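# Robot plays White's mating move on a chessboard

## Task

White is to move: make a move that checkmates Black immediately. When done, every square not involved in that move must contain exactly what it contained before, and every piece on the board must be standing upright and lie completely within its own square. A result that holds only while the robot is still holding or pressing something does not count.

## Robot and tools

Setup: two six-joint arms, left_arm and right_arm, each ending in a parallel two-pad gripper, stand at a table holding a chessboard. Cameras: cam_high (overview), cam_left_wrist and cam_right_wrist, each 672x504 pixels.

Scene frame: origin on the table surface midway between the arms, +x out over the table, +z up, and left_arm on the +y side. The arm names say nothing about which side of a picture they appear on. All printed gripper positions are in metres in this frame, and they can drift from the true position, more so when an arm reaches far.

Gripper geometry: the fingers point along the gripper's own +z axis and close along its x axis. The reported end_effector_position is the point between the pads; the fingertips extend 17.5 mm past it. A flat block about 9 cm long sticks out toward the gripper's -y side from the last joint's axis and turns with the hand, so watch it near pieces. Turning only the last joint moves the pad midpoint around a 25 mm radius circle.

execute_actions takes "actions", a list holding one item or nothing, plus optional "pictures" (true or false). An empty list just reports the state and includes images. One item {"rows": [...], "steps": n} is a motion of 3 to 15 control steps, each 1/30 s (default 15). Each row covers one step; if there are fewer rows than steps, the final row repeats. One item {"steps": n} without rows is a wait of up to 300 steps counted from the previous result. A refused call moves nothing.

Each row is a single flat list of 18 numbers covering both arms, even if only one moves: left_arm's six joint targets, then its gripper position, force_limit and speed; then the same nine for right_arm. Joint targets are absolute angles in radians, in the order shoulder pan, shoulder lift, elbow, wrist 1, wrist 2, wrist 3, matching the Joint positions printout. Stated ranges: elbow -3.142 to 3.142, all others -6.283 to 6.283; real ends may differ by 0.010. A target more than 0.010 beyond a range end and farther out than the current angle is refused; one past the real end is clipped there, possibly reported as "joint sent to its limit". Motion is rate-limited: each step the commanded angle stays within 0.292 rad (pan, lift), 0.365 (elbow) or 0.438 (wrists) of the measured one, and if the targets would carry the hand more than 70 mm away, all are pulled back. Commands are smoothed, lagging about 0.15 s.

The three gripper numbers are each in [-1, 1] and are absolute settings, not offsets. position: +1 open (50 mm gap), about -0.65 pads meet, -1 means close until blocked. force_limit: per-pad force, roughly 20 N at -1, 102 N at 0, 185 N at +1 (actual grip can be about 17 % higher). speed: gap change rate, 20 mm/s at -1, 85 at 0, 150 at +1. To leave a gripper unchanged, repeat its last three numbers; a 0 is a real command. New force or speed only apply after the position changes by 0.01 or more, so to soften a grip, open first.

Result lines: per-arm pose (position, quat wxyz) and velocities; Joint positions and Joint velocities per arm. object_status: 0 moving, 1 blocked while opening, 2 blocked while closing (a grip), 3 reached target or pads met (usually nothing held). Check for 2 after closing. position_measured counts convert to gap as (250 - count) x 0.202 mm. Fingers reclose automatically if grip is lost, except after gripping at force_limit -1, where status can read 2 with nothing held. A grip on an immovable off-center object fades over time. "joint command not followed" means a clearance check altered joint targets; HELD marks steps where your row was partly not sent.

Timing: the simulation keeps running while you compose a reply. Each motion's result arrives 3 steps early and those steps finish afterwards. Arms keep approaching the last sent row until everything nearly stops or a step is HELD; after that only a new action moves them further.

zoom_image: {"camera": one of the three names, "region": [x0, y0, x1, y1]} in pixels of that camera's latest full image, origin top-left, at most 504x504; returns an enlarged view.

finished_scene: {"scene": number of the current scene}. Replying without a tool call ends everything.

Hazards: never let anything leave the table. Avoid arm-to-arm collisions or pressing. Contact torque reaching a joint limit (pan and lift 290, elbow 132, wrists 49.2 N m, held weight included) or an external force of 150 N stops that arm for 10 s and cancels the rest of the call. Holding loads heats motors: MOTOR HOT appears from 70 °C, and at 85 °C an OVER-TEMPERATURE FAULT brakes the arm until cooled. Occasionally a held piece gets briefly tugged, so grip firmly. Avoid dropping, knocking over, or sliding pieces; place gently, centered and upright, and release before finishing. A typical order: look and zoom to read the position, find the mate, open, descend over the piece, close to status 2, lift clear of neighbours, move, lower, open, retreat, verify with a look.

Each tool is called after "Request:" as name([rows], argument=value, ...), one row to a line, values as JSON.

## Session

Request:
execute_actions(actions=[])

Scene clock: 0.00 s of 4000.00 s.
left_arm: end_effector_position=(+0.3343, +0.2613, +0.3727) position_measured=3 object_status=3 end_effector_quat_wxyz=(+0.006, +0.359, +0.933, +0.039) end_effector_velocity=(-0.000, +0.000, -0.000) end_effector_angular_velocity=(+0.002, +0.002, -0.000) | right_arm: end_effector_position=(+0.3848, -0.3309, +0.3006) position_measured=3 object_status=3 end_effector_quat_wxyz=(+0.644, +0.029, -0.683, +0.344) end_effector_velocity=(+0.001, +0.000, +0.000) end_effector_angular_velocity=(+0.000, -0.001, +0.001)
Joint positions: left_arm=[ 2.301 -1.979  2.134 -1.702 -1.496 -1.649] | right_arm=[ 3.271 -1.132  1.818 -0.617 -1.846 -1.104]
Joint velocities: left_arm=[-0.     0.    -0.     0.002 -0.     0.   ] | right_arm=[ 0.001  0.    -0.002  0.    -0.     0.   ]

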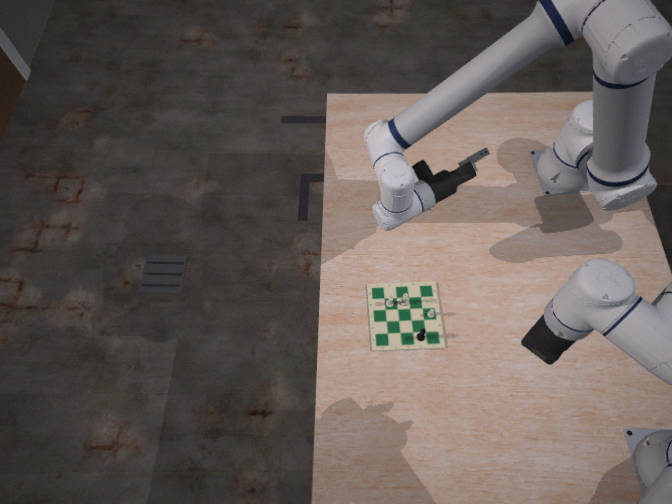

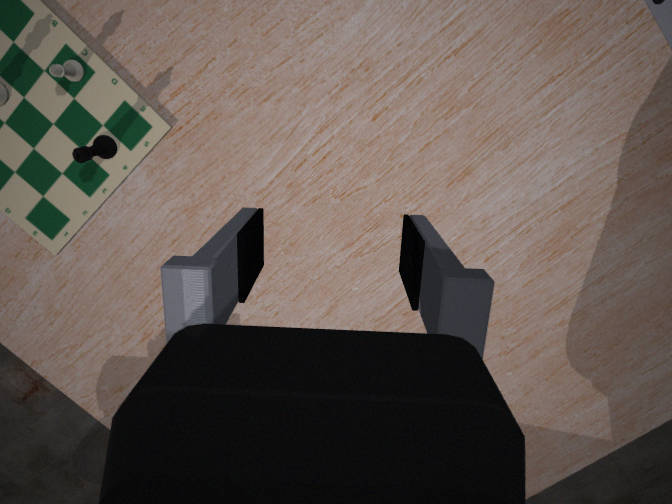

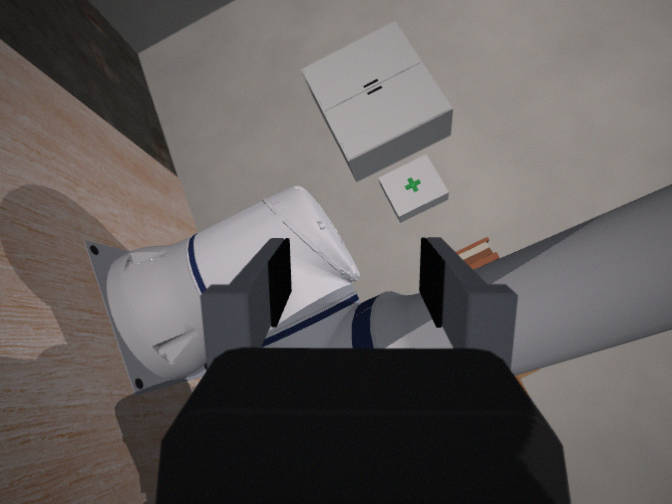

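Request:
zoom_image(camera="cam_high", region=[350, 270, 470, 360])

Request:
zoom_image(camera="cam_left_wrist", region=[0, 0, 200, 260])

Region (350, 270, 470, 360) of cam_high's 672x504 image, scaled by 4.200, with more detail than that image has; it fills the top 378 rows of this view, and the rest is white.

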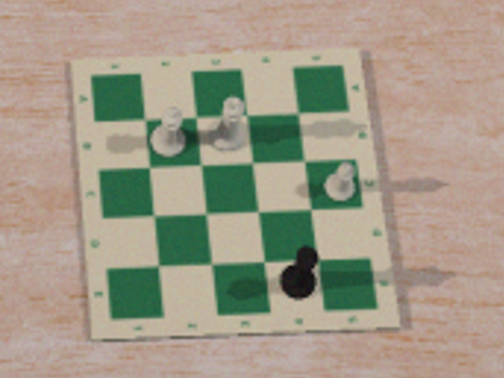

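Region (0, 0, 200, 260) of cam_left_wrist's 672x504 image, scaled by 1.938, with more detail than that image has; it fills the left 388 columns of this view, and the rest is white.

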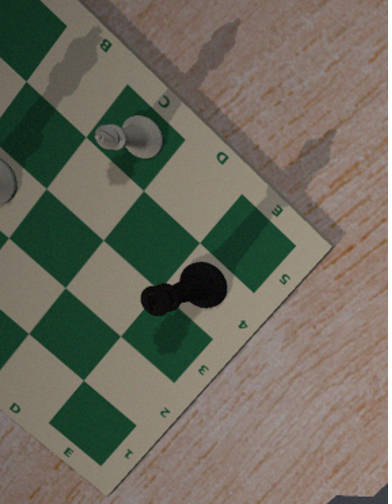

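Request:
execute_actions([
  {"rows":[[2.301,-1.44,1.908,-2.038,-1.571,-1.649,0.6,-1,0,3.271,-1.132,1.818,-0.617,-1.846,-1.104,1,0,0]]},
])

Request:
execute_actions([
  {"steps":30},
], pictures=true)

Scene clock: 1.63 s of 4000.00 s.
left_arm: end_effector_position=(+0.4322, +0.1389, +0.3686) position_measured=63 object_status=3 end_effector_quat_wxyz=(+0.039, +0.358, +0.933, -0.002) end_effector_velocity=(+0.237, -0.289, -0.209) end_effector_angular_velocity=(+0.006, +0.132, -0.006) | right_arm: end_effector_position=(+0.3849, -0.3309, +0.3006) position_measured=3 object_status=3 end_effector_quat_wxyz=(+0.644, +0.029, -0.683, +0.344) end_effector_velocity=(+0.001, +0.000, -0.000) end_effector_angular_velocity=(+0.001, -0.001, +0.001)
Joint positions: left_arm=[ 2.301 -1.74   1.999 -1.903 -1.541 -1.649] | right_arm=[ 3.271 -1.132  1.818 -0.617 -1.846 -1.104]
Joint velocities: left_arm=[ 0.001  0.781 -0.277 -0.408 -0.092 -0.001] | right_arm=[ 0.001  0.001 -0.002 -0.001 -0.    -0.   ]
Steps of this call (steps 1 to 37: nothing new was sent; steps 38 to 49: the first 12 steps of this action). Readings (joint positions | what the end effector reports):
38: left_arm=[2.301 -1.978 2.133 -1.704 -1.496 -1.649] | right_arm=[3.271 -1.132 1.818 -0.617 -1.846 -1.104] | left_arm position_measured=10 object_status=0 | right_arm position_measured=3 object_status=3
39: left_arm=[2.301 -1.963 2.121 -1.722 -1.500 -1.649] | right_arm=[3.271 -1.132 1.818 -0.617 -1.846 -1.104] | left_arm position_measured=24 object_status=0 | right_arm position_measured=3 object_status=3
41: left_arm=[2.301 -1.925 2.093 -1.763 -1.509 -1.649] | right_arm=[3.271 -1.132 1.818 -0.617 -1.846 -1.104] | left_arm position_measured=52 object_status=0 | right_arm position_measured=3 object_status=3
45: left_arm=[2.301 -1.841 2.042 -1.838 -1.526 -1.649] | right_arm=[3.271 -1.132 1.818 -0.617 -1.846 -1.104] | left_arm position_measured=63 object_status=0 | right_arm position_measured=3 object_status=3
49: the state above

Scene clock: 2.63 s of 4000.00 s.
left_arm: end_effector_position=(+0.5083, +0.0455, +0.2518) position_measured=63 object_status=3 end_effector_quat_wxyz=(-0.000, +0.359, +0.933, +0.000) end_effector_velocity=(-0.001, -0.001, -0.001) end_effector_angular_velocity=(+0.000, +0.001, -0.001) | right_arm: end_effector_position=(+0.3849, -0.3308, +0.3006) position_measured=3 object_status=3 end_effector_quat_wxyz=(+0.644, +0.029, -0.683, +0.344) end_effector_velocity=(+0.001, +0.001, +0.000) end_effector_angular_velocity=(+0.001, -0.002, +0.001)
Joint positions: left_arm=[ 2.301 -1.44   1.908 -2.038 -1.571 -1.649] | right_arm=[ 3.271 -1.132  1.818 -0.617 -1.846 -1.104]
Joint velocities: left_arm=[-0.002  0.001 -0.     0.    -0.    -0.   ] | right_arm=[ 0.001  0.    -0.002 -0.     0.    -0.   ]
Kept back: nothing.
Steps of this call (steps 1 to 3: the last 3 steps of your previous action; steps 4 to 30: the robot went on to your last target). Readings (joint positions | what the end effector reports):
1: left_arm=[2.301 -1.714 1.990 -1.916 -1.544 -1.649] | right_arm=[3.271 -1.132 1.818 -0.617 -1.846 -1.104] | left_arm position_measured=63 object_status=3 | right_arm position_measured=3 object_status=3
2: left_arm=[2.301 -1.687 1.982 -1.928 -1.546 -1.649] | right_arm=[3.271 -1.132 1.818 -0.617 -1.846 -1.104] | left_arm position_measured=63 object_status=3 | right_arm position_measured=3 object_status=3
4: left_arm=[2.301 -1.634 1.966 -1.951 -1.552 -1.649] | right_arm=[3.271 -1.132 1.818 -0.617 -1.846 -1.104] | left_arm position_measured=63 object_status=3 | right_arm position_measured=3 object_status=3
8: left_arm=[2.301 -1.532 1.935 -1.997 -1.562 -1.649] | right_arm=[3.271 -1.132 1.818 -0.617 -1.846 -1.104] | left_arm position_measured=63 object_status=3 | right_arm position_measured=3 object_status=3
30: the state above

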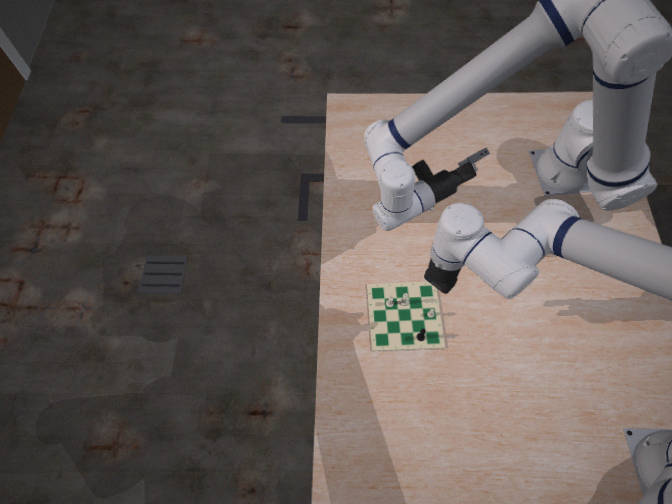

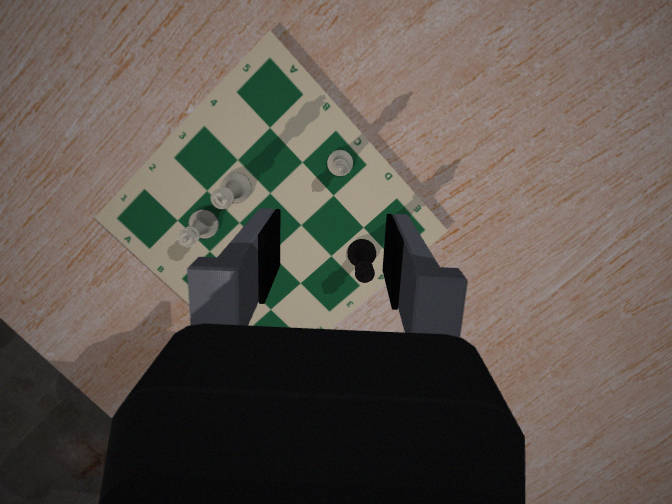

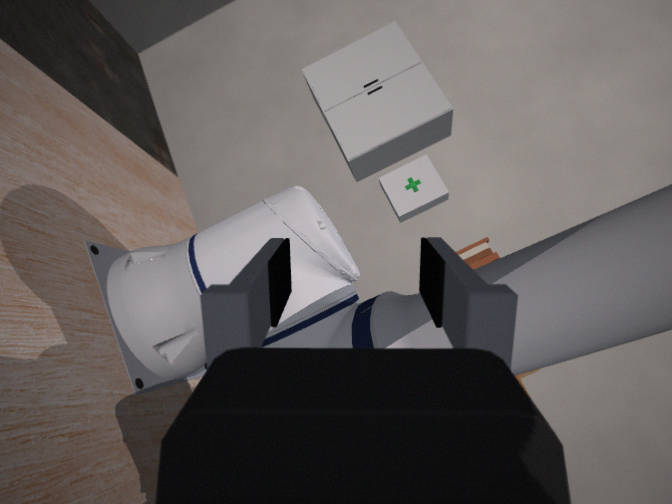

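Request:
execute_actions([
  {"rows":[[2.366,-1.165,1.77,-2.176,-1.571,-1.584,0.6,-1,0,3.0,-1.132,1.818,-0.617,-1.846,-1.104,1,0,0]]},
])

Request:
execute_actions([
  {"steps":20},
], pictures=true)

Scene clock: 3.30 s of 4000.00 s.
left_arm: end_effector_position=(+0.6087, +0.0067, +0.1558) position_measured=63 object_status=3 end_effector_quat_wxyz=(-0.000, +0.359, +0.933, -0.000) end_effector_velocity=(+0.130, -0.039, -0.134) end_effector_angular_velocity=(-0.012, -0.013, +0.000) | right_arm: end_effector_position=(+0.4178, -0.4328, +0.3006) position_measured=3 object_status=3 end_effector_quat_wxyz=(+0.682, -0.057, -0.681, +0.261) end_effector_velocity=(+0.013, -0.072, -0.000) end_effector_angular_velocity=(-0.000, -0.000, -0.175)
Joint positions: left_arm=[ 2.358 -1.199  1.788 -2.159 -1.571 -1.592] | right_arm=[ 3.02  -1.132  1.818 -0.617 -1.846 -1.104]
Joint velocities: left_arm=[ 0.074  0.305 -0.162 -0.161 -0.     0.074] | right_arm=[-0.173 -0.     0.    -0.001  0.002  0.   ]
Steps of this call (steps 1 to 8: the robot went on to your last target; steps 9 to 20: the first 12 steps of this action). Readings (joint positions | what the end effector reports):
9: left_arm=[2.301 -1.438 1.907 -2.039 -1.571 -1.649] | right_arm=[3.269 -1.132 1.818 -0.617 -1.846 -1.104] | left_arm position_measured=63 object_status=3 | right_arm position_measured=3 object_status=3
10: left_arm=[2.305 -1.423 1.898 -2.047 -1.571 -1.645] | right_arm=[3.254 -1.132 1.818 -0.617 -1.846 -1.104] | left_arm position_measured=63 object_status=3 | right_arm position_measured=3 object_status=3
12: left_arm=[2.317 -1.370 1.874 -2.073 -1.571 -1.633] | right_arm=[3.189 -1.132 1.818 -0.617 -1.846 -1.104] | left_arm position_measured=63 object_status=3 | right_arm position_measured=3 object_status=3
16: left_arm=[2.340 -1.274 1.825 -2.121 -1.571 -1.610] | right_arm=[3.065 -1.132 1.818 -0.617 -1.846 -1.104] | left_arm position_measured=63 object_status=3 | right_arm position_measured=3 object_status=3
20: the state above

Scene clock: 3.97 s of 4000.00 s.
left_arm: end_effector_position=(+0.6226, +0.0028, +0.1401) position_measured=63 object_status=3 end_effector_quat_wxyz=(+0.000, +0.359, +0.933, -0.000) end_effector_velocity=(+0.000, +0.001, -0.001) end_effector_angular_velocity=(+0.001, +0.001, +0.001) | right_arm: end_effector_position=(+0.4192, -0.4410, +0.3006) position_measured=3 object_status=3 end_effector_quat_wxyz=(+0.685, -0.063, -0.680, +0.254) end_effector_velocity=(-0.001, -0.000, -0.000) end_effector_angular_velocity=(-0.000, +0.002, -0.001)
Joint positions: left_arm=[ 2.366 -1.165  1.77  -2.176 -1.571 -1.584] | right_arm=[ 3.    -1.132  1.818 -0.617 -1.846 -1.104]
Joint velocities: left_arm=[0.001 0.001 0.    0.    0.001 0.   ] | right_arm=[-0.001  0.     0.001  0.001  0.     0.   ]
Kept back: nothing.
Steps of this call (steps 1 to 3: the last 3 steps of your previous action; steps 4 to 20: the robot went on to your last target). Readings (joint positions | what the end effector reports):
1: left_arm=[2.360 -1.190 1.783 -2.163 -1.571 -1.590] | right_arm=[3.015 -1.132 1.818 -0.617 -1.846 -1.104] | left_arm position_measured=63 object_status=3 | right_arm position_measured=3 object_status=3
2: left_arm=[2.362 -1.184 1.779 -2.167 -1.571 -1.588] | right_arm=[3.011 -1.132 1.818 -0.617 -1.846 -1.104] | left_arm position_measured=63 object_status=3 | right_arm position_measured=3 object_status=3
4: left_arm=[2.364 -1.175 1.775 -2.171 -1.571 -1.586] | right_arm=[3.006 -1.132 1.818 -0.617 -1.846 -1.104] | left_arm position_measured=63 object_status=3 | right_arm position_measured=3 object_status=3
8: left_arm=[2.365 -1.168 1.772 -2.174 -1.571 -1.585] | right_arm=[3.002 -1.132 1.818 -0.617 -1.846 -1.104] | left_arm position_measured=63 object_status=3 | right_arm position_measured=3 object_status=3
20: the state above

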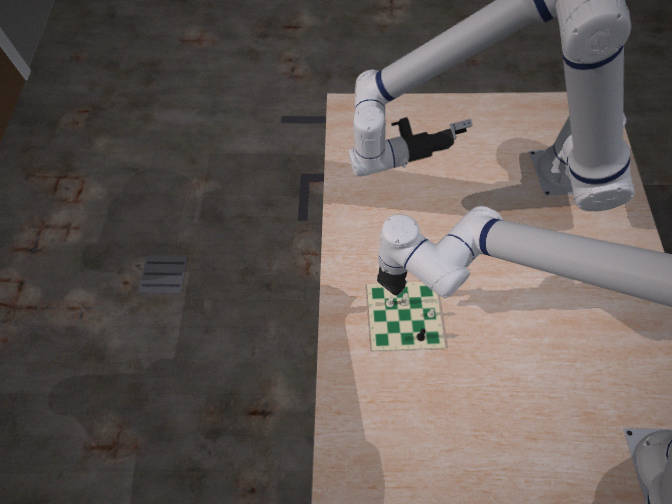

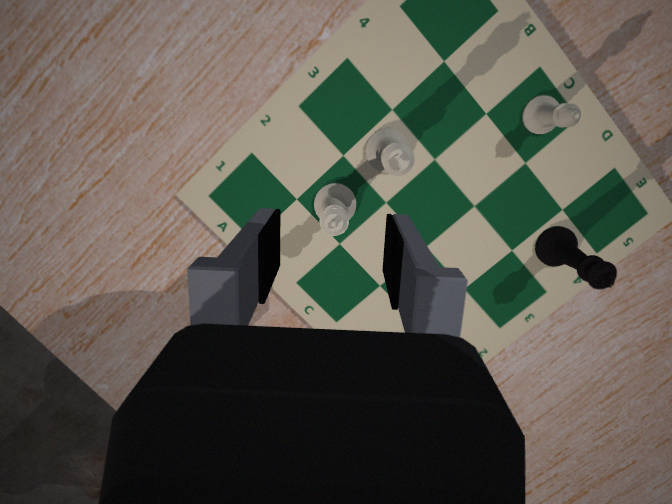

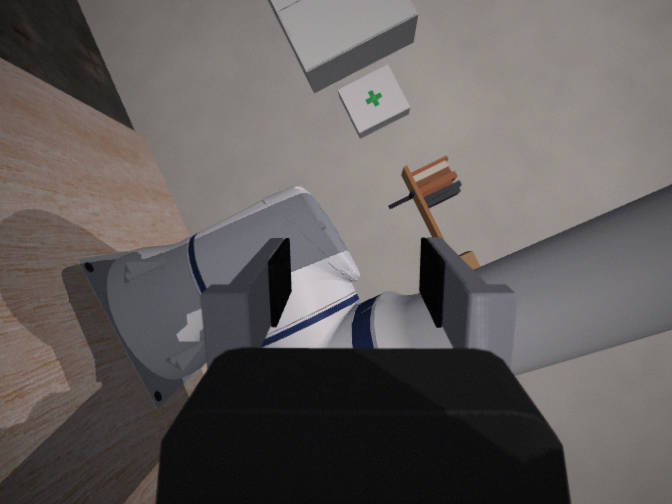

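Request:
zoom_image(camera="cam_left_wrist", region=[260, 80, 640, 320])

Region (260, 80, 640, 320) of cam_left_wrist's 672x504 image, scaled by 1.326, with more detail than that image has; it fills the top 318 rows of this view, and the rest is white.

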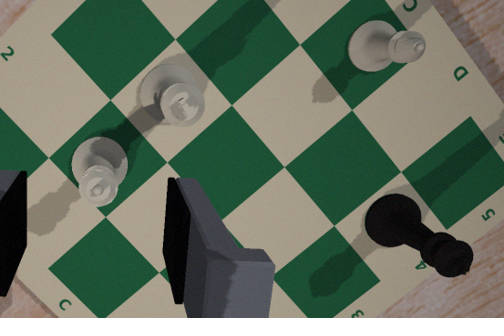

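Request:
execute_actions([
  {"rows":[[2.38,-1.11,1.804,-2.265,-1.571,-1.57,0.6,-1,0,3.0,-1.132,1.818,-0.617,-1.846,-1.104,1,0,0]]},
])

Request:
execute_actions([
  {"steps":12},
], pictures=true)

Scene clock: 4.60 s of 4000.00 s.
left_arm: end_effector_position=(+0.6285, +0.0126, +0.0874) position_measured=63 object_status=3 end_effector_quat_wxyz=(+0.000, +0.359, +0.933, -0.000) end_effector_velocity=(+0.000, +0.004, -0.018) end_effector_angular_velocity=(+0.001, +0.001, -0.001) | right_arm: end_effector_position=(+0.4192, -0.4410, +0.3006) position_measured=3 object_status=3 end_effector_quat_wxyz=(+0.685, -0.063, -0.680, +0.254) end_effector_velocity=(+0.000, -0.000, -0.000) end_effector_angular_velocity=(+0.000, +0.000, -0.000)
Joint positions: left_arm=[ 2.379 -1.112  1.803 -2.262 -1.571 -1.57 ] | right_arm=[ 3.    -1.132  1.818 -0.617 -1.846 -1.104]
Joint velocities: left_arm=[ 0.003  0.018  0.012 -0.029  0.     0.004] | right_arm=[-0.  0.  0.  0. -0. -0.]
Steps of this call (steps 1 to 7: the robot went on to your last target; steps 8 to 19: the first 12 steps of this action). Readings (joint positions | what the end effector reports):
8: left_arm=[2.366 -1.164 1.770 -2.178 -1.571 -1.584] | right_arm=[3.000 -1.132 1.818 -0.617 -1.846 -1.104] | left_arm position_measured=63 object_status=3 | right_arm position_measured=3 object_status=3
9: left_arm=[2.369 -1.153 1.776 -2.200 -1.571 -1.580] | right_arm=[3.000 -1.132 1.818 -0.617 -1.846 -1.104] | left_arm position_measured=63 object_status=3 | right_arm position_measured=3 object_status=3
11: left_arm=[2.374 -1.131 1.792 -2.229 -1.571 -1.576] | right_arm=[3.000 -1.132 1.818 -0.617 -1.846 -1.104] | left_arm position_measured=63 object_status=3 | right_arm position_measured=3 object_status=3
15: left_arm=[2.378 -1.117 1.800 -2.254 -1.571 -1.572] | right_arm=[3.000 -1.132 1.818 -0.617 -1.846 -1.104] | left_arm position_measured=63 object_status=3 | right_arm position_measured=3 object_status=3
19: the state above

Scene clock: 5.00 s of 4000.00 s.
left_arm: end_effector_position=(+0.6287, +0.0131, +0.0854) position_measured=63 object_status=3 end_effector_quat_wxyz=(+0.000, +0.359, +0.933, -0.000) end_effector_velocity=(+0.000, +0.001, -0.001) end_effector_angular_velocity=(+0.001, +0.001, +0.001) | right_arm: end_effector_position=(+0.4192, -0.4410, +0.3006) position_measured=3 object_status=3 end_effector_quat_wxyz=(+0.685, -0.063, -0.680, +0.254) end_effector_velocity=(-0.001, +0.000, -0.000) end_effector_angular_velocity=(-0.000, +0.000, +0.001)
Joint positions: left_arm=[ 2.38  -1.11   1.804 -2.265 -1.571 -1.57 ] | right_arm=[ 3.    -1.132  1.818 -0.617 -1.846 -1.104]
Joint velocities: left_arm=[0.001 0.001 0.001 0.    0.    0.   ] | right_arm=[ 0.001  0.     0.001 -0.001  0.     0.   ]
Kept back: nothing.
Steps of this call (steps 1 to 3: the last 3 steps of your previous action; steps 4 to 12: the robot went on to your last target). Readings (joint positions | what the end effector reports):
1: left_arm=[2.380 -1.111 1.803 -2.263 -1.571 -1.570] | right_arm=[3.000 -1.132 1.818 -0.617 -1.846 -1.104] | left_arm position_measured=63 object_status=3 | right_arm position_measured=3 object_status=3
2: left_arm=[2.380 -1.111 1.803 -2.263 -1.571 -1.570] | right_arm=[3.000 -1.132 1.818 -0.617 -1.846 -1.104] | left_arm position_measured=63 object_status=3 | right_arm position_measured=3 object_status=3
4: left_arm=[2.380 -1.111 1.804 -2.264 -1.571 -1.570] | right_arm=[3.000 -1.132 1.818 -0.617 -1.846 -1.104] | left_arm position_measured=63 object_status=3 | right_arm position_measured=3 object_status=3
8: left_arm=[2.380 -1.110 1.804 -2.265 -1.571 -1.570] | right_arm=[3.000 -1.132 1.818 -0.617 -1.846 -1.104] | left_arm position_measured=63 object_status=3 | right_arm position_measured=3 object_status=3
12: the state above

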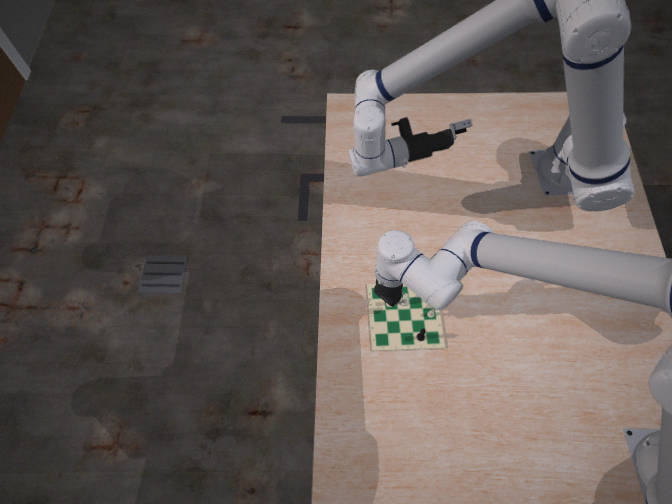

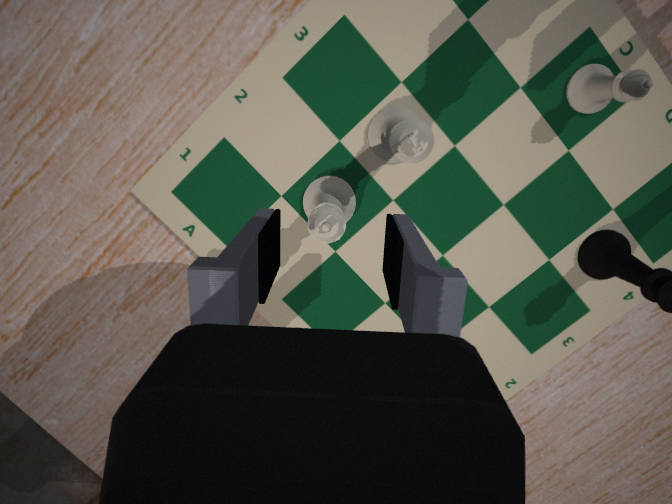

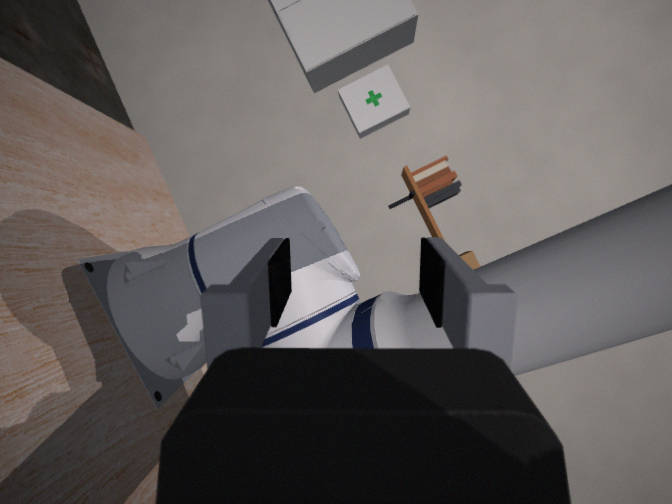

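Request:
execute_actions([
  {"rows":[[2.38,-1.084,1.81,-2.297,-1.571,-1.57,0.6,-1,0,3.0,-1.132,1.818,-0.617,-1.846,-1.104,1,0,0],[2.38,-1.084,1.81,-2.297,-1.571,-1.57,0.6,-1,0,3.0,-1.132,1.818,-0.617,-1.846,-1.104,1,0,0],[2.38,-1.084,1.81,-2.297,-1.571,-1.57,0.6,-1,0,3.0,-1.132,1.818,-0.617,-1.846,-1.104,1,0,0],[2.38,-1.058,1.818,-2.331,-1.571,-1.57,0.6,-1,0,3.0,-1.132,1.818,-0.617,-1.846,-1.104,1,0,0]]},
])

Request:
execute_actions([
  {"steps":10},
], pictures=true)

Scene clock: 5.60 s of 4000.00 s.
left_arm: end_effector_position=(+0.6310, +0.0110, +0.0450) position_measured=63 object_status=3 end_effector_quat_wxyz=(+0.000, +0.359, +0.933, -0.000) end_effector_velocity=(+0.000, -0.001, -0.024) end_effector_angular_velocity=(-0.001, -0.001, -0.001) | right_arm: end_effector_position=(+0.4192, -0.4410, +0.3006) position_measured=3 object_status=3 end_effector_quat_wxyz=(+0.685, -0.063, -0.680, +0.254) end_effector_velocity=(+0.000, -0.000, +0.000) end_effector_angular_velocity=(-0.000, -0.001, -0.000)
Joint positions: left_arm=[ 2.38  -1.061  1.817 -2.327 -1.571 -1.57 ] | right_arm=[ 3.    -1.132  1.818 -0.617 -1.846 -1.104]
Joint velocities: left_arm=[-0.001  0.028  0.009 -0.039  0.    -0.   ] | right_arm=[-0.     0.    -0.001  0.    -0.     0.   ]
Steps of this call (steps 1 to 6: the robot went on to your last target; steps 7 to 18: the first 12 steps of this action). Readings (joint positions | what the end effector reports):
7: left_arm=[2.380 -1.109 1.804 -2.266 -1.571 -1.570] | right_arm=[3.000 -1.132 1.818 -0.617 -1.846 -1.104] | left_arm position_measured=63 object_status=3 | right_arm position_measured=3 object_status=3
8: left_arm=[2.380 -1.104 1.805 -2.274 -1.571 -1.570] | right_arm=[3.000 -1.132 1.818 -0.617 -1.846 -1.104] | left_arm position_measured=63 object_status=3 | right_arm position_measured=3 object_status=3
10: left_arm=[2.380 -1.093 1.808 -2.285 -1.571 -1.570] | right_arm=[3.000 -1.132 1.818 -0.617 -1.846 -1.104] | left_arm position_measured=63 object_status=3 | right_arm position_measured=3 object_status=3
14: left_arm=[2.380 -1.069 1.815 -2.317 -1.571 -1.570] | right_arm=[3.000 -1.132 1.818 -0.617 -1.846 -1.104] | left_arm position_measured=63 object_status=3 | right_arm position_measured=3 object_status=3
18: the state above

Scene clock: 5.93 s of 4000.00 s.
left_arm: end_effector_position=(+0.6311, +0.0110, +0.0424) position_measured=63 object_status=3 end_effector_quat_wxyz=(+0.000, +0.359, +0.933, -0.000) end_effector_velocity=(+0.001, -0.000, -0.001) end_effector_angular_velocity=(-0.000, -0.001, -0.000) | right_arm: end_effector_position=(+0.4192, -0.4410, +0.3006) position_measured=3 object_status=3 end_effector_quat_wxyz=(+0.685, -0.063, -0.680, +0.254) end_effector_velocity=(-0.000, +0.000, -0.000) end_effector_angular_velocity=(-0.000, +0.000, +0.000)
Joint positions: left_arm=[ 2.38  -1.058  1.818 -2.331 -1.571 -1.57 ] | right_arm=[ 3.    -1.132  1.818 -0.617 -1.846 -1.104]
Joint velocities: left_arm=[-0.     0.002 -0.001 -0.002  0.001  0.   ] | right_arm=[ 0.     0.     0.    -0.001 -0.     0.   ]
Kept back: nothing.
Steps of this call (steps 1 to 3: the last 3 steps of your previous action; steps 4 to 10: the robot went on to your last target). Readings (joint positions | what the end effector reports):
1: left_arm=[2.380 -1.060 1.817 -2.328 -1.571 -1.570] | right_arm=[3.000 -1.132 1.818 -0.617 -1.846 -1.104] | left_arm position_measured=63 object_status=3 | right_arm position_measured=3 object_status=3
2: left_arm=[2.380 -1.060 1.817 -2.329 -1.571 -1.570] | right_arm=[3.000 -1.132 1.818 -0.617 -1.846 -1.104] | left_arm position_measured=63 object_status=3 | right_arm position_measured=3 object_status=3
4: left_arm=[2.380 -1.059 1.818 -2.330 -1.571 -1.570] | right_arm=[3.000 -1.132 1.818 -0.617 -1.846 -1.104] | left_arm position_measured=63 object_status=3 | right_arm position_measured=3 object_status=3
8: left_arm=[2.380 -1.058 1.818 -2.331 -1.571 -1.570] | right_arm=[3.000 -1.132 1.818 -0.617 -1.846 -1.104] | left_arm position_measured=63 object_status=3 | right_arm position_measured=3 object_status=3
10: the state above

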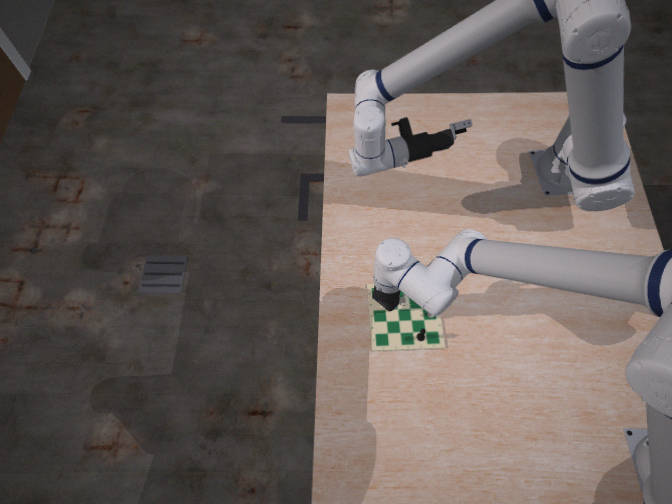

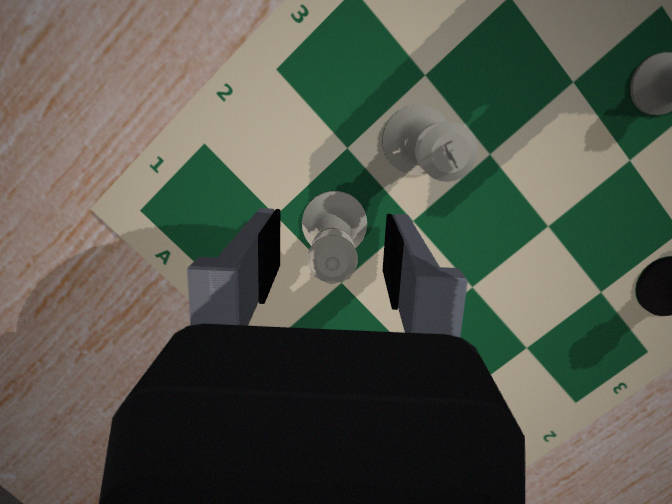

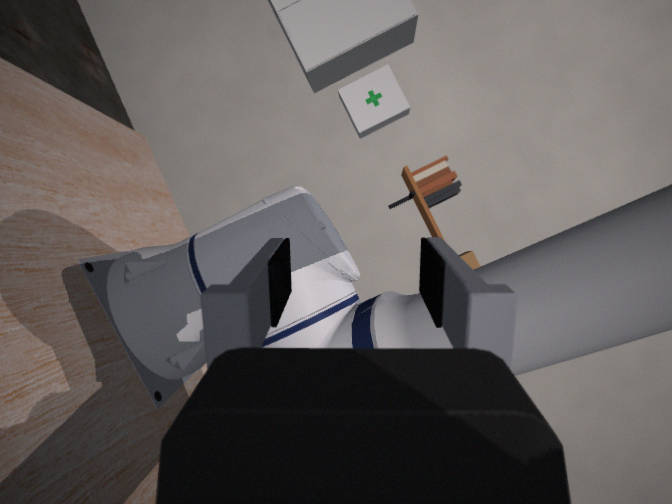

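Request:
execute_actions([
  {"rows":[[2.38,-1.058,1.818,-2.331,-1.571,-1.57,-1,-0.6,0,3.0,-1.132,1.818,-0.617,-1.846,-1.104,1,0,0]]},
])

Request:
execute_actions([
  {"rows":[[2.38,-1.143,1.78,-2.208,-1.571,-1.57,-1,-0.6,0,3.0,-1.132,1.818,-0.617,-1.846,-1.104,1,0,0]]},
])

Request:
execute_actions([
  {"rows":[[2.38,-1.295,2.003,-2.279,-1.571,-1.57,-1,-0.6,0,3.0,-1.132,1.818,-0.617,-1.846,-1.104,1,0,0]]},
])

Request:
execute_actions([
  {"rows":[[2.38,-1.22,2.039,-2.39,-1.571,-1.57,-1,-0.6,0,3.0,-1.132,1.818,-0.617,-1.846,-1.104,1,0,0]]},
])

Request:
execute_actions([
  {"steps":10},
], pictures=true)

Scene clock: 8.13 s of 4000.00 s.
left_arm: end_effector_position=(+0.6311, +0.0109, +0.0423) position_measured=186 object_status=0 end_effector_quat_wxyz=(+0.000, +0.359, +0.933, -0.000) end_effector_velocity=(+0.001, +0.001, +0.000) end_effector_angular_velocity=(-0.001, -0.000, +0.001) | right_arm: end_effector_position=(+0.4192, -0.4410, +0.3006) position_measured=3 object_status=3 end_effector_quat_wxyz=(+0.685, -0.063, -0.680, +0.254) end_effector_velocity=(-0.001, -0.000, -0.000) end_effector_angular_velocity=(+0.000, +0.001, -0.001)
Joint positions: left_arm=[ 2.38  -1.058  1.818 -2.331 -1.571 -1.57 ] | right_arm=[ 3.    -1.132  1.818 -0.617 -1.846 -1.104]
Joint velocities: left_arm=[ 0.001 -0.    -0.    -0.    -0.001  0.   ] | right_arm=[-0.001 -0.     0.002 -0.001  0.    -0.   ]
Steps of this call (steps 1 to 15: the robot went on to your last target; steps 16 to 54: nothing new was sent; steps 55 to 66: the first 12 steps of this action). Readings (joint positions | what the end effector reports):
55: left_arm=[2.380 -1.058 1.818 -2.331 -1.571 -1.570] | right_arm=[3.000 -1.132 1.818 -0.617 -1.846 -1.104] | left_arm position_measured=70 object_status=0 | right_arm position_measured=3 object_status=3
56: left_arm=[2.380 -1.058 1.818 -2.331 -1.571 -1.570] | right_arm=[3.000 -1.132 1.818 -0.617 -1.846 -1.104] | left_arm position_measured=84 object_status=0 | right_arm position_measured=3 object_status=3
58: left_arm=[2.380 -1.058 1.818 -2.331 -1.571 -1.570] | right_arm=[3.000 -1.132 1.818 -0.617 -1.846 -1.104] | left_arm position_measured=112 object_status=0 | right_arm position_measured=3 object_status=3
62: left_arm=[2.380 -1.058 1.818 -2.331 -1.571 -1.570] | right_arm=[3.000 -1.132 1.818 -0.617 -1.846 -1.104] | left_arm position_measured=168 object_status=0 | right_arm position_measured=3 object_status=3
66: the state above

Scene clock: 8.63 s of 4000.00 s.
left_arm: end_effector_position=(+0.6300, +0.0117, +0.1165) position_measured=186 object_status=2 end_effector_quat_wxyz=(-0.000, +0.359, +0.933, -0.000) end_effector_velocity=(-0.002, +0.002, +0.027) end_effector_angular_velocity=(+0.001, +0.000, +0.000) | right_arm: end_effector_position=(+0.4192, -0.4410, +0.3006) position_measured=3 object_status=3 end_effector_quat_wxyz=(+0.685, -0.063, -0.680, +0.254) end_effector_velocity=(-0.000, +0.000, +0.000) end_effector_angular_velocity=(-0.000, +0.001, +0.000)
Joint positions: left_arm=[ 2.38  -1.14   1.782 -2.213 -1.571 -1.57 ] | right_arm=[ 3.    -1.132  1.818 -0.617 -1.846 -1.104]
Joint velocities: left_arm=[-0.    -0.03  -0.012  0.043  0.001 -0.   ] | right_arm=[ 0.    -0.     0.001  0.    -0.     0.   ]
Steps of this call (steps 1 to 3: the last 3 steps of your previous action; steps 4 to 15: the first 12 steps of this action). Readings (joint positions | what the end effector reports):
4: left_arm=[2.380 -1.060 1.818 -2.329 -1.571 -1.570] | right_arm=[3.000 -1.132 1.818 -0.617 -1.846 -1.104] | left_arm position_measured=186 object_status=2 | right_arm position_measured=3 object_status=3
5: left_arm=[2.380 -1.073 1.814 -2.305 -1.571 -1.570] | right_arm=[3.000 -1.132 1.818 -0.617 -1.846 -1.104] | left_arm position_measured=186 object_status=2 | right_arm position_measured=3 object_status=3
7: left_arm=[2.380 -1.106 1.795 -2.263 -1.571 -1.570] | right_arm=[3.000 -1.132 1.818 -0.617 -1.846 -1.104] | left_arm position_measured=186 object_status=2 | right_arm position_measured=3 object_status=3
11: left_arm=[2.380 -1.132 1.785 -2.224 -1.571 -1.570] | right_arm=[3.000 -1.132 1.818 -0.617 -1.846 -1.104] | left_arm position_measured=186 object_status=2 | right_arm position_measured=3 object_status=3
15: the state above

Scene clock: 9.13 s of 4000.00 s.
left_arm: end_effector_position=(+0.5514, +0.0827, +0.1205) position_measured=186 object_status=2 end_effector_quat_wxyz=(+0.000, +0.359, +0.933, -0.000) end_effector_velocity=(-0.048, +0.043, -0.004) end_effector_angular_velocity=(+0.001, +0.003, +0.001) | right_arm: end_effector_position=(+0.4192, -0.4410, +0.3006) position_measured=3 object_status=3 end_effector_quat_wxyz=(+0.685, -0.063, -0.680, +0.254) end_effector_velocity=(+0.000, -0.000, -0.000) end_effector_angular_velocity=(+0.000, -0.001, -0.001)
Joint positions: left_arm=[ 2.38  -1.286  1.989 -2.275 -1.571 -1.57 ] | right_arm=[ 3.    -1.132  1.818 -0.617 -1.846 -1.104]
Joint velocities: left_arm=[ 0.001 -0.082  0.123 -0.037 -0.001  0.   ] | right_arm=[-0. -0. -0. -0.  0. -0.]
Steps of this call (steps 1 to 3: the last 3 steps of your previous action; steps 4 to 15: the first 12 steps of this action). Readings (joint positions | what the end effector reports):
4: left_arm=[2.380 -1.143 1.782 -2.210 -1.571 -1.570] | right_arm=[3.000 -1.132 1.818 -0.617 -1.846 -1.104] | left_arm position_measured=186 object_status=2 | right_arm position_measured=3 object_status=3
5: left_arm=[2.380 -1.157 1.801 -2.216 -1.571 -1.570] | right_arm=[3.000 -1.132 1.818 -0.617 -1.846 -1.104] | left_arm position_measured=186 object_status=2 | right_arm position_measured=3 object_status=3
7: left_arm=[2.380 -1.199 1.863 -2.235 -1.571 -1.570] | right_arm=[3.000 -1.132 1.818 -0.617 -1.846 -1.104] | left_arm position_measured=186 object_status=2 | right_arm position_measured=3 object_status=3
11: left_arm=[2.380 -1.264 1.958 -2.265 -1.571 -1.570] | right_arm=[3.000 -1.132 1.818 -0.617 -1.846 -1.104] | left_arm position_measured=186 object_status=2 | right_arm position_measured=3 object_status=3
15: the state above

Scene clock: 9.63 s of 4000.00 s.
left_arm: end_effector_position=(+0.5463, +0.0872, +0.0624) position_measured=186 object_status=2 end_effector_quat_wxyz=(+0.000, +0.359, +0.933, -0.000) end_effector_velocity=(-0.000, +0.000, -0.019) end_effector_angular_velocity=(-0.001, -0.001, +0.000) | right_arm: end_effector_position=(+0.4192, -0.4410, +0.3006) position_measured=3 object_status=3 end_effector_quat_wxyz=(+0.685, -0.063, -0.680, +0.254) end_effector_velocity=(-0.001, -0.000, -0.000) end_effector_angular_velocity=(+0.000, +0.001, -0.000)
Joint positions: left_arm=[ 2.38  -1.223  2.037 -2.386 -1.571 -1.57 ] | right_arm=[ 3.    -1.132  1.818 -0.617 -1.846 -1.104]
Joint velocities: left_arm=[-0.     0.024  0.012 -0.037  0.    -0.   ] | right_arm=[-0.    -0.     0.002 -0.    -0.     0.   ]
Steps of this call (steps 1 to 3: the last 3 steps of your previous action; steps 4 to 15: the first 12 steps of this action). Readings (joint positions | what the end effector reports):
4: left_arm=[2.380 -1.291 2.000 -2.280 -1.571 -1.570] | right_arm=[3.000 -1.132 1.818 -0.617 -1.846 -1.104] | left_arm position_measured=186 object_status=2 | right_arm position_measured=3 object_status=3
5: left_arm=[2.380 -1.277 2.006 -2.305 -1.571 -1.570] | right_arm=[3.000 -1.132 1.818 -0.617 -1.846 -1.104] | left_arm position_measured=186 object_status=2 | right_arm position_measured=3 object_status=3
7: left_arm=[2.380 -1.249 2.024 -2.343 -1.571 -1.570] | right_arm=[3.000 -1.132 1.818 -0.617 -1.846 -1.104] | left_arm position_measured=186 object_status=2 | right_arm position_measured=3 object_status=3
11: left_arm=[2.380 -1.229 2.034 -2.376 -1.571 -1.570] | right_arm=[3.000 -1.132 1.818 -0.617 -1.846 -1.104] | left_arm position_measured=186 object_status=2 | right_arm position_measured=3 object_status=3
15: the state above

Scene clock: 9.97 s of 4000.00 s.
left_arm: end_effector_position=(+0.5461, +0.0874, +0.0603) position_measured=186 object_status=2 end_effector_quat_wxyz=(+0.000, +0.359, +0.933, -0.000) end_effector_velocity=(-0.000, +0.001, -0.001) end_effector_angular_velocity=(+0.000, -0.001, +0.000) | right_arm: end_effector_position=(+0.4192, -0.4410, +0.3006) position_measured=3 object_status=3 end_effector_quat_wxyz=(+0.685, -0.063, -0.680, +0.254) end_effector_velocity=(+0.000, -0.000, +0.000) end_effector_angular_velocity=(+0.000, -0.002, -0.000)
Joint positions: left_arm=[ 2.38  -1.22   2.039 -2.39  -1.571 -1.57 ] | right_arm=[ 3.    -1.132  1.818 -0.617 -1.846 -1.104]
Joint velocities: left_arm=[ 0.     0.001  0.002 -0.003  0.001 -0.   ] | right_arm=[-0.    -0.    -0.001 -0.001 -0.    -0.   ]
Kept back: nothing.
Steps of this call (steps 1 to 3: the last 3 steps of your previous action; steps 4 to 10: the robot went on to your last target). Readings (joint positions | what the end effector reports):
1: left_arm=[2.380 -1.222 2.038 -2.387 -1.571 -1.570] | right_arm=[3.000 -1.132 1.818 -0.617 -1.846 -1.104] | left_arm position_measured=186 object_status=2 | right_arm position_measured=3 object_status=3
2: left_arm=[2.380 -1.221 2.038 -2.388 -1.571 -1.570] | right_arm=[3.000 -1.132 1.818 -0.617 -1.846 -1.104] | left_arm position_measured=186 object_status=2 | right_arm position_measured=3 object_status=3
4: left_arm=[2.380 -1.221 2.039 -2.389 -1.571 -1.570] | right_arm=[3.000 -1.132 1.818 -0.617 -1.846 -1.104] | left_arm position_measured=186 object_status=2 | right_arm position_measured=3 object_status=3
8: left_arm=[2.380 -1.220 2.039 -2.390 -1.571 -1.570] | right_arm=[3.000 -1.132 1.818 -0.617 -1.846 -1.104] | left_arm position_measured=186 object_status=2 | right_arm position_measured=3 object_status=3
10: the state above

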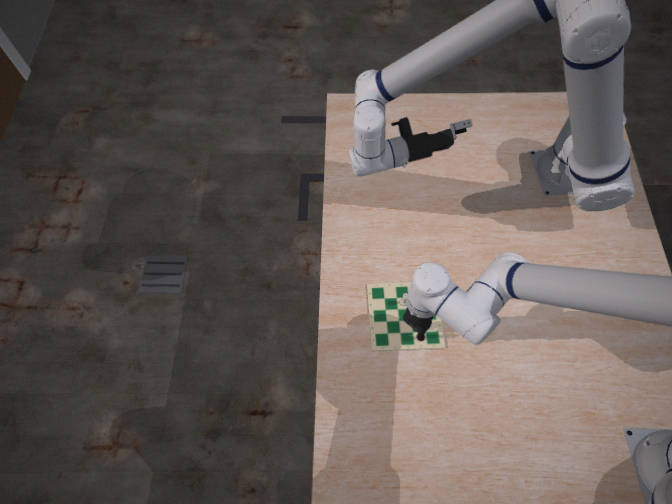

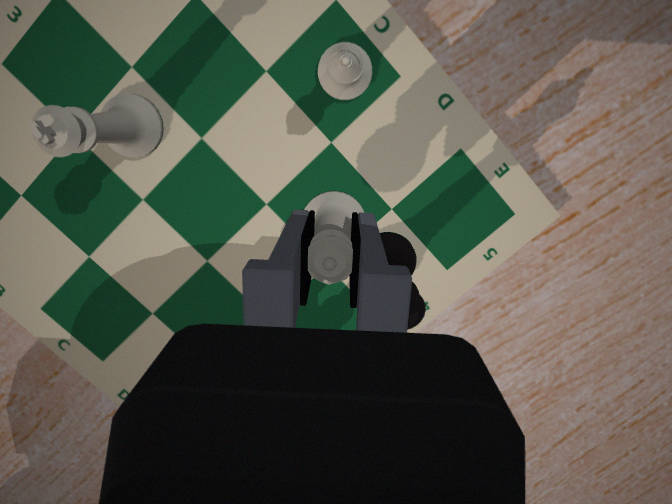

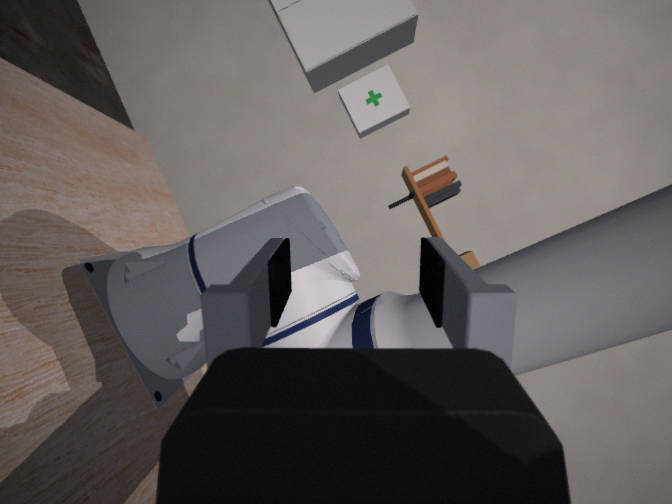

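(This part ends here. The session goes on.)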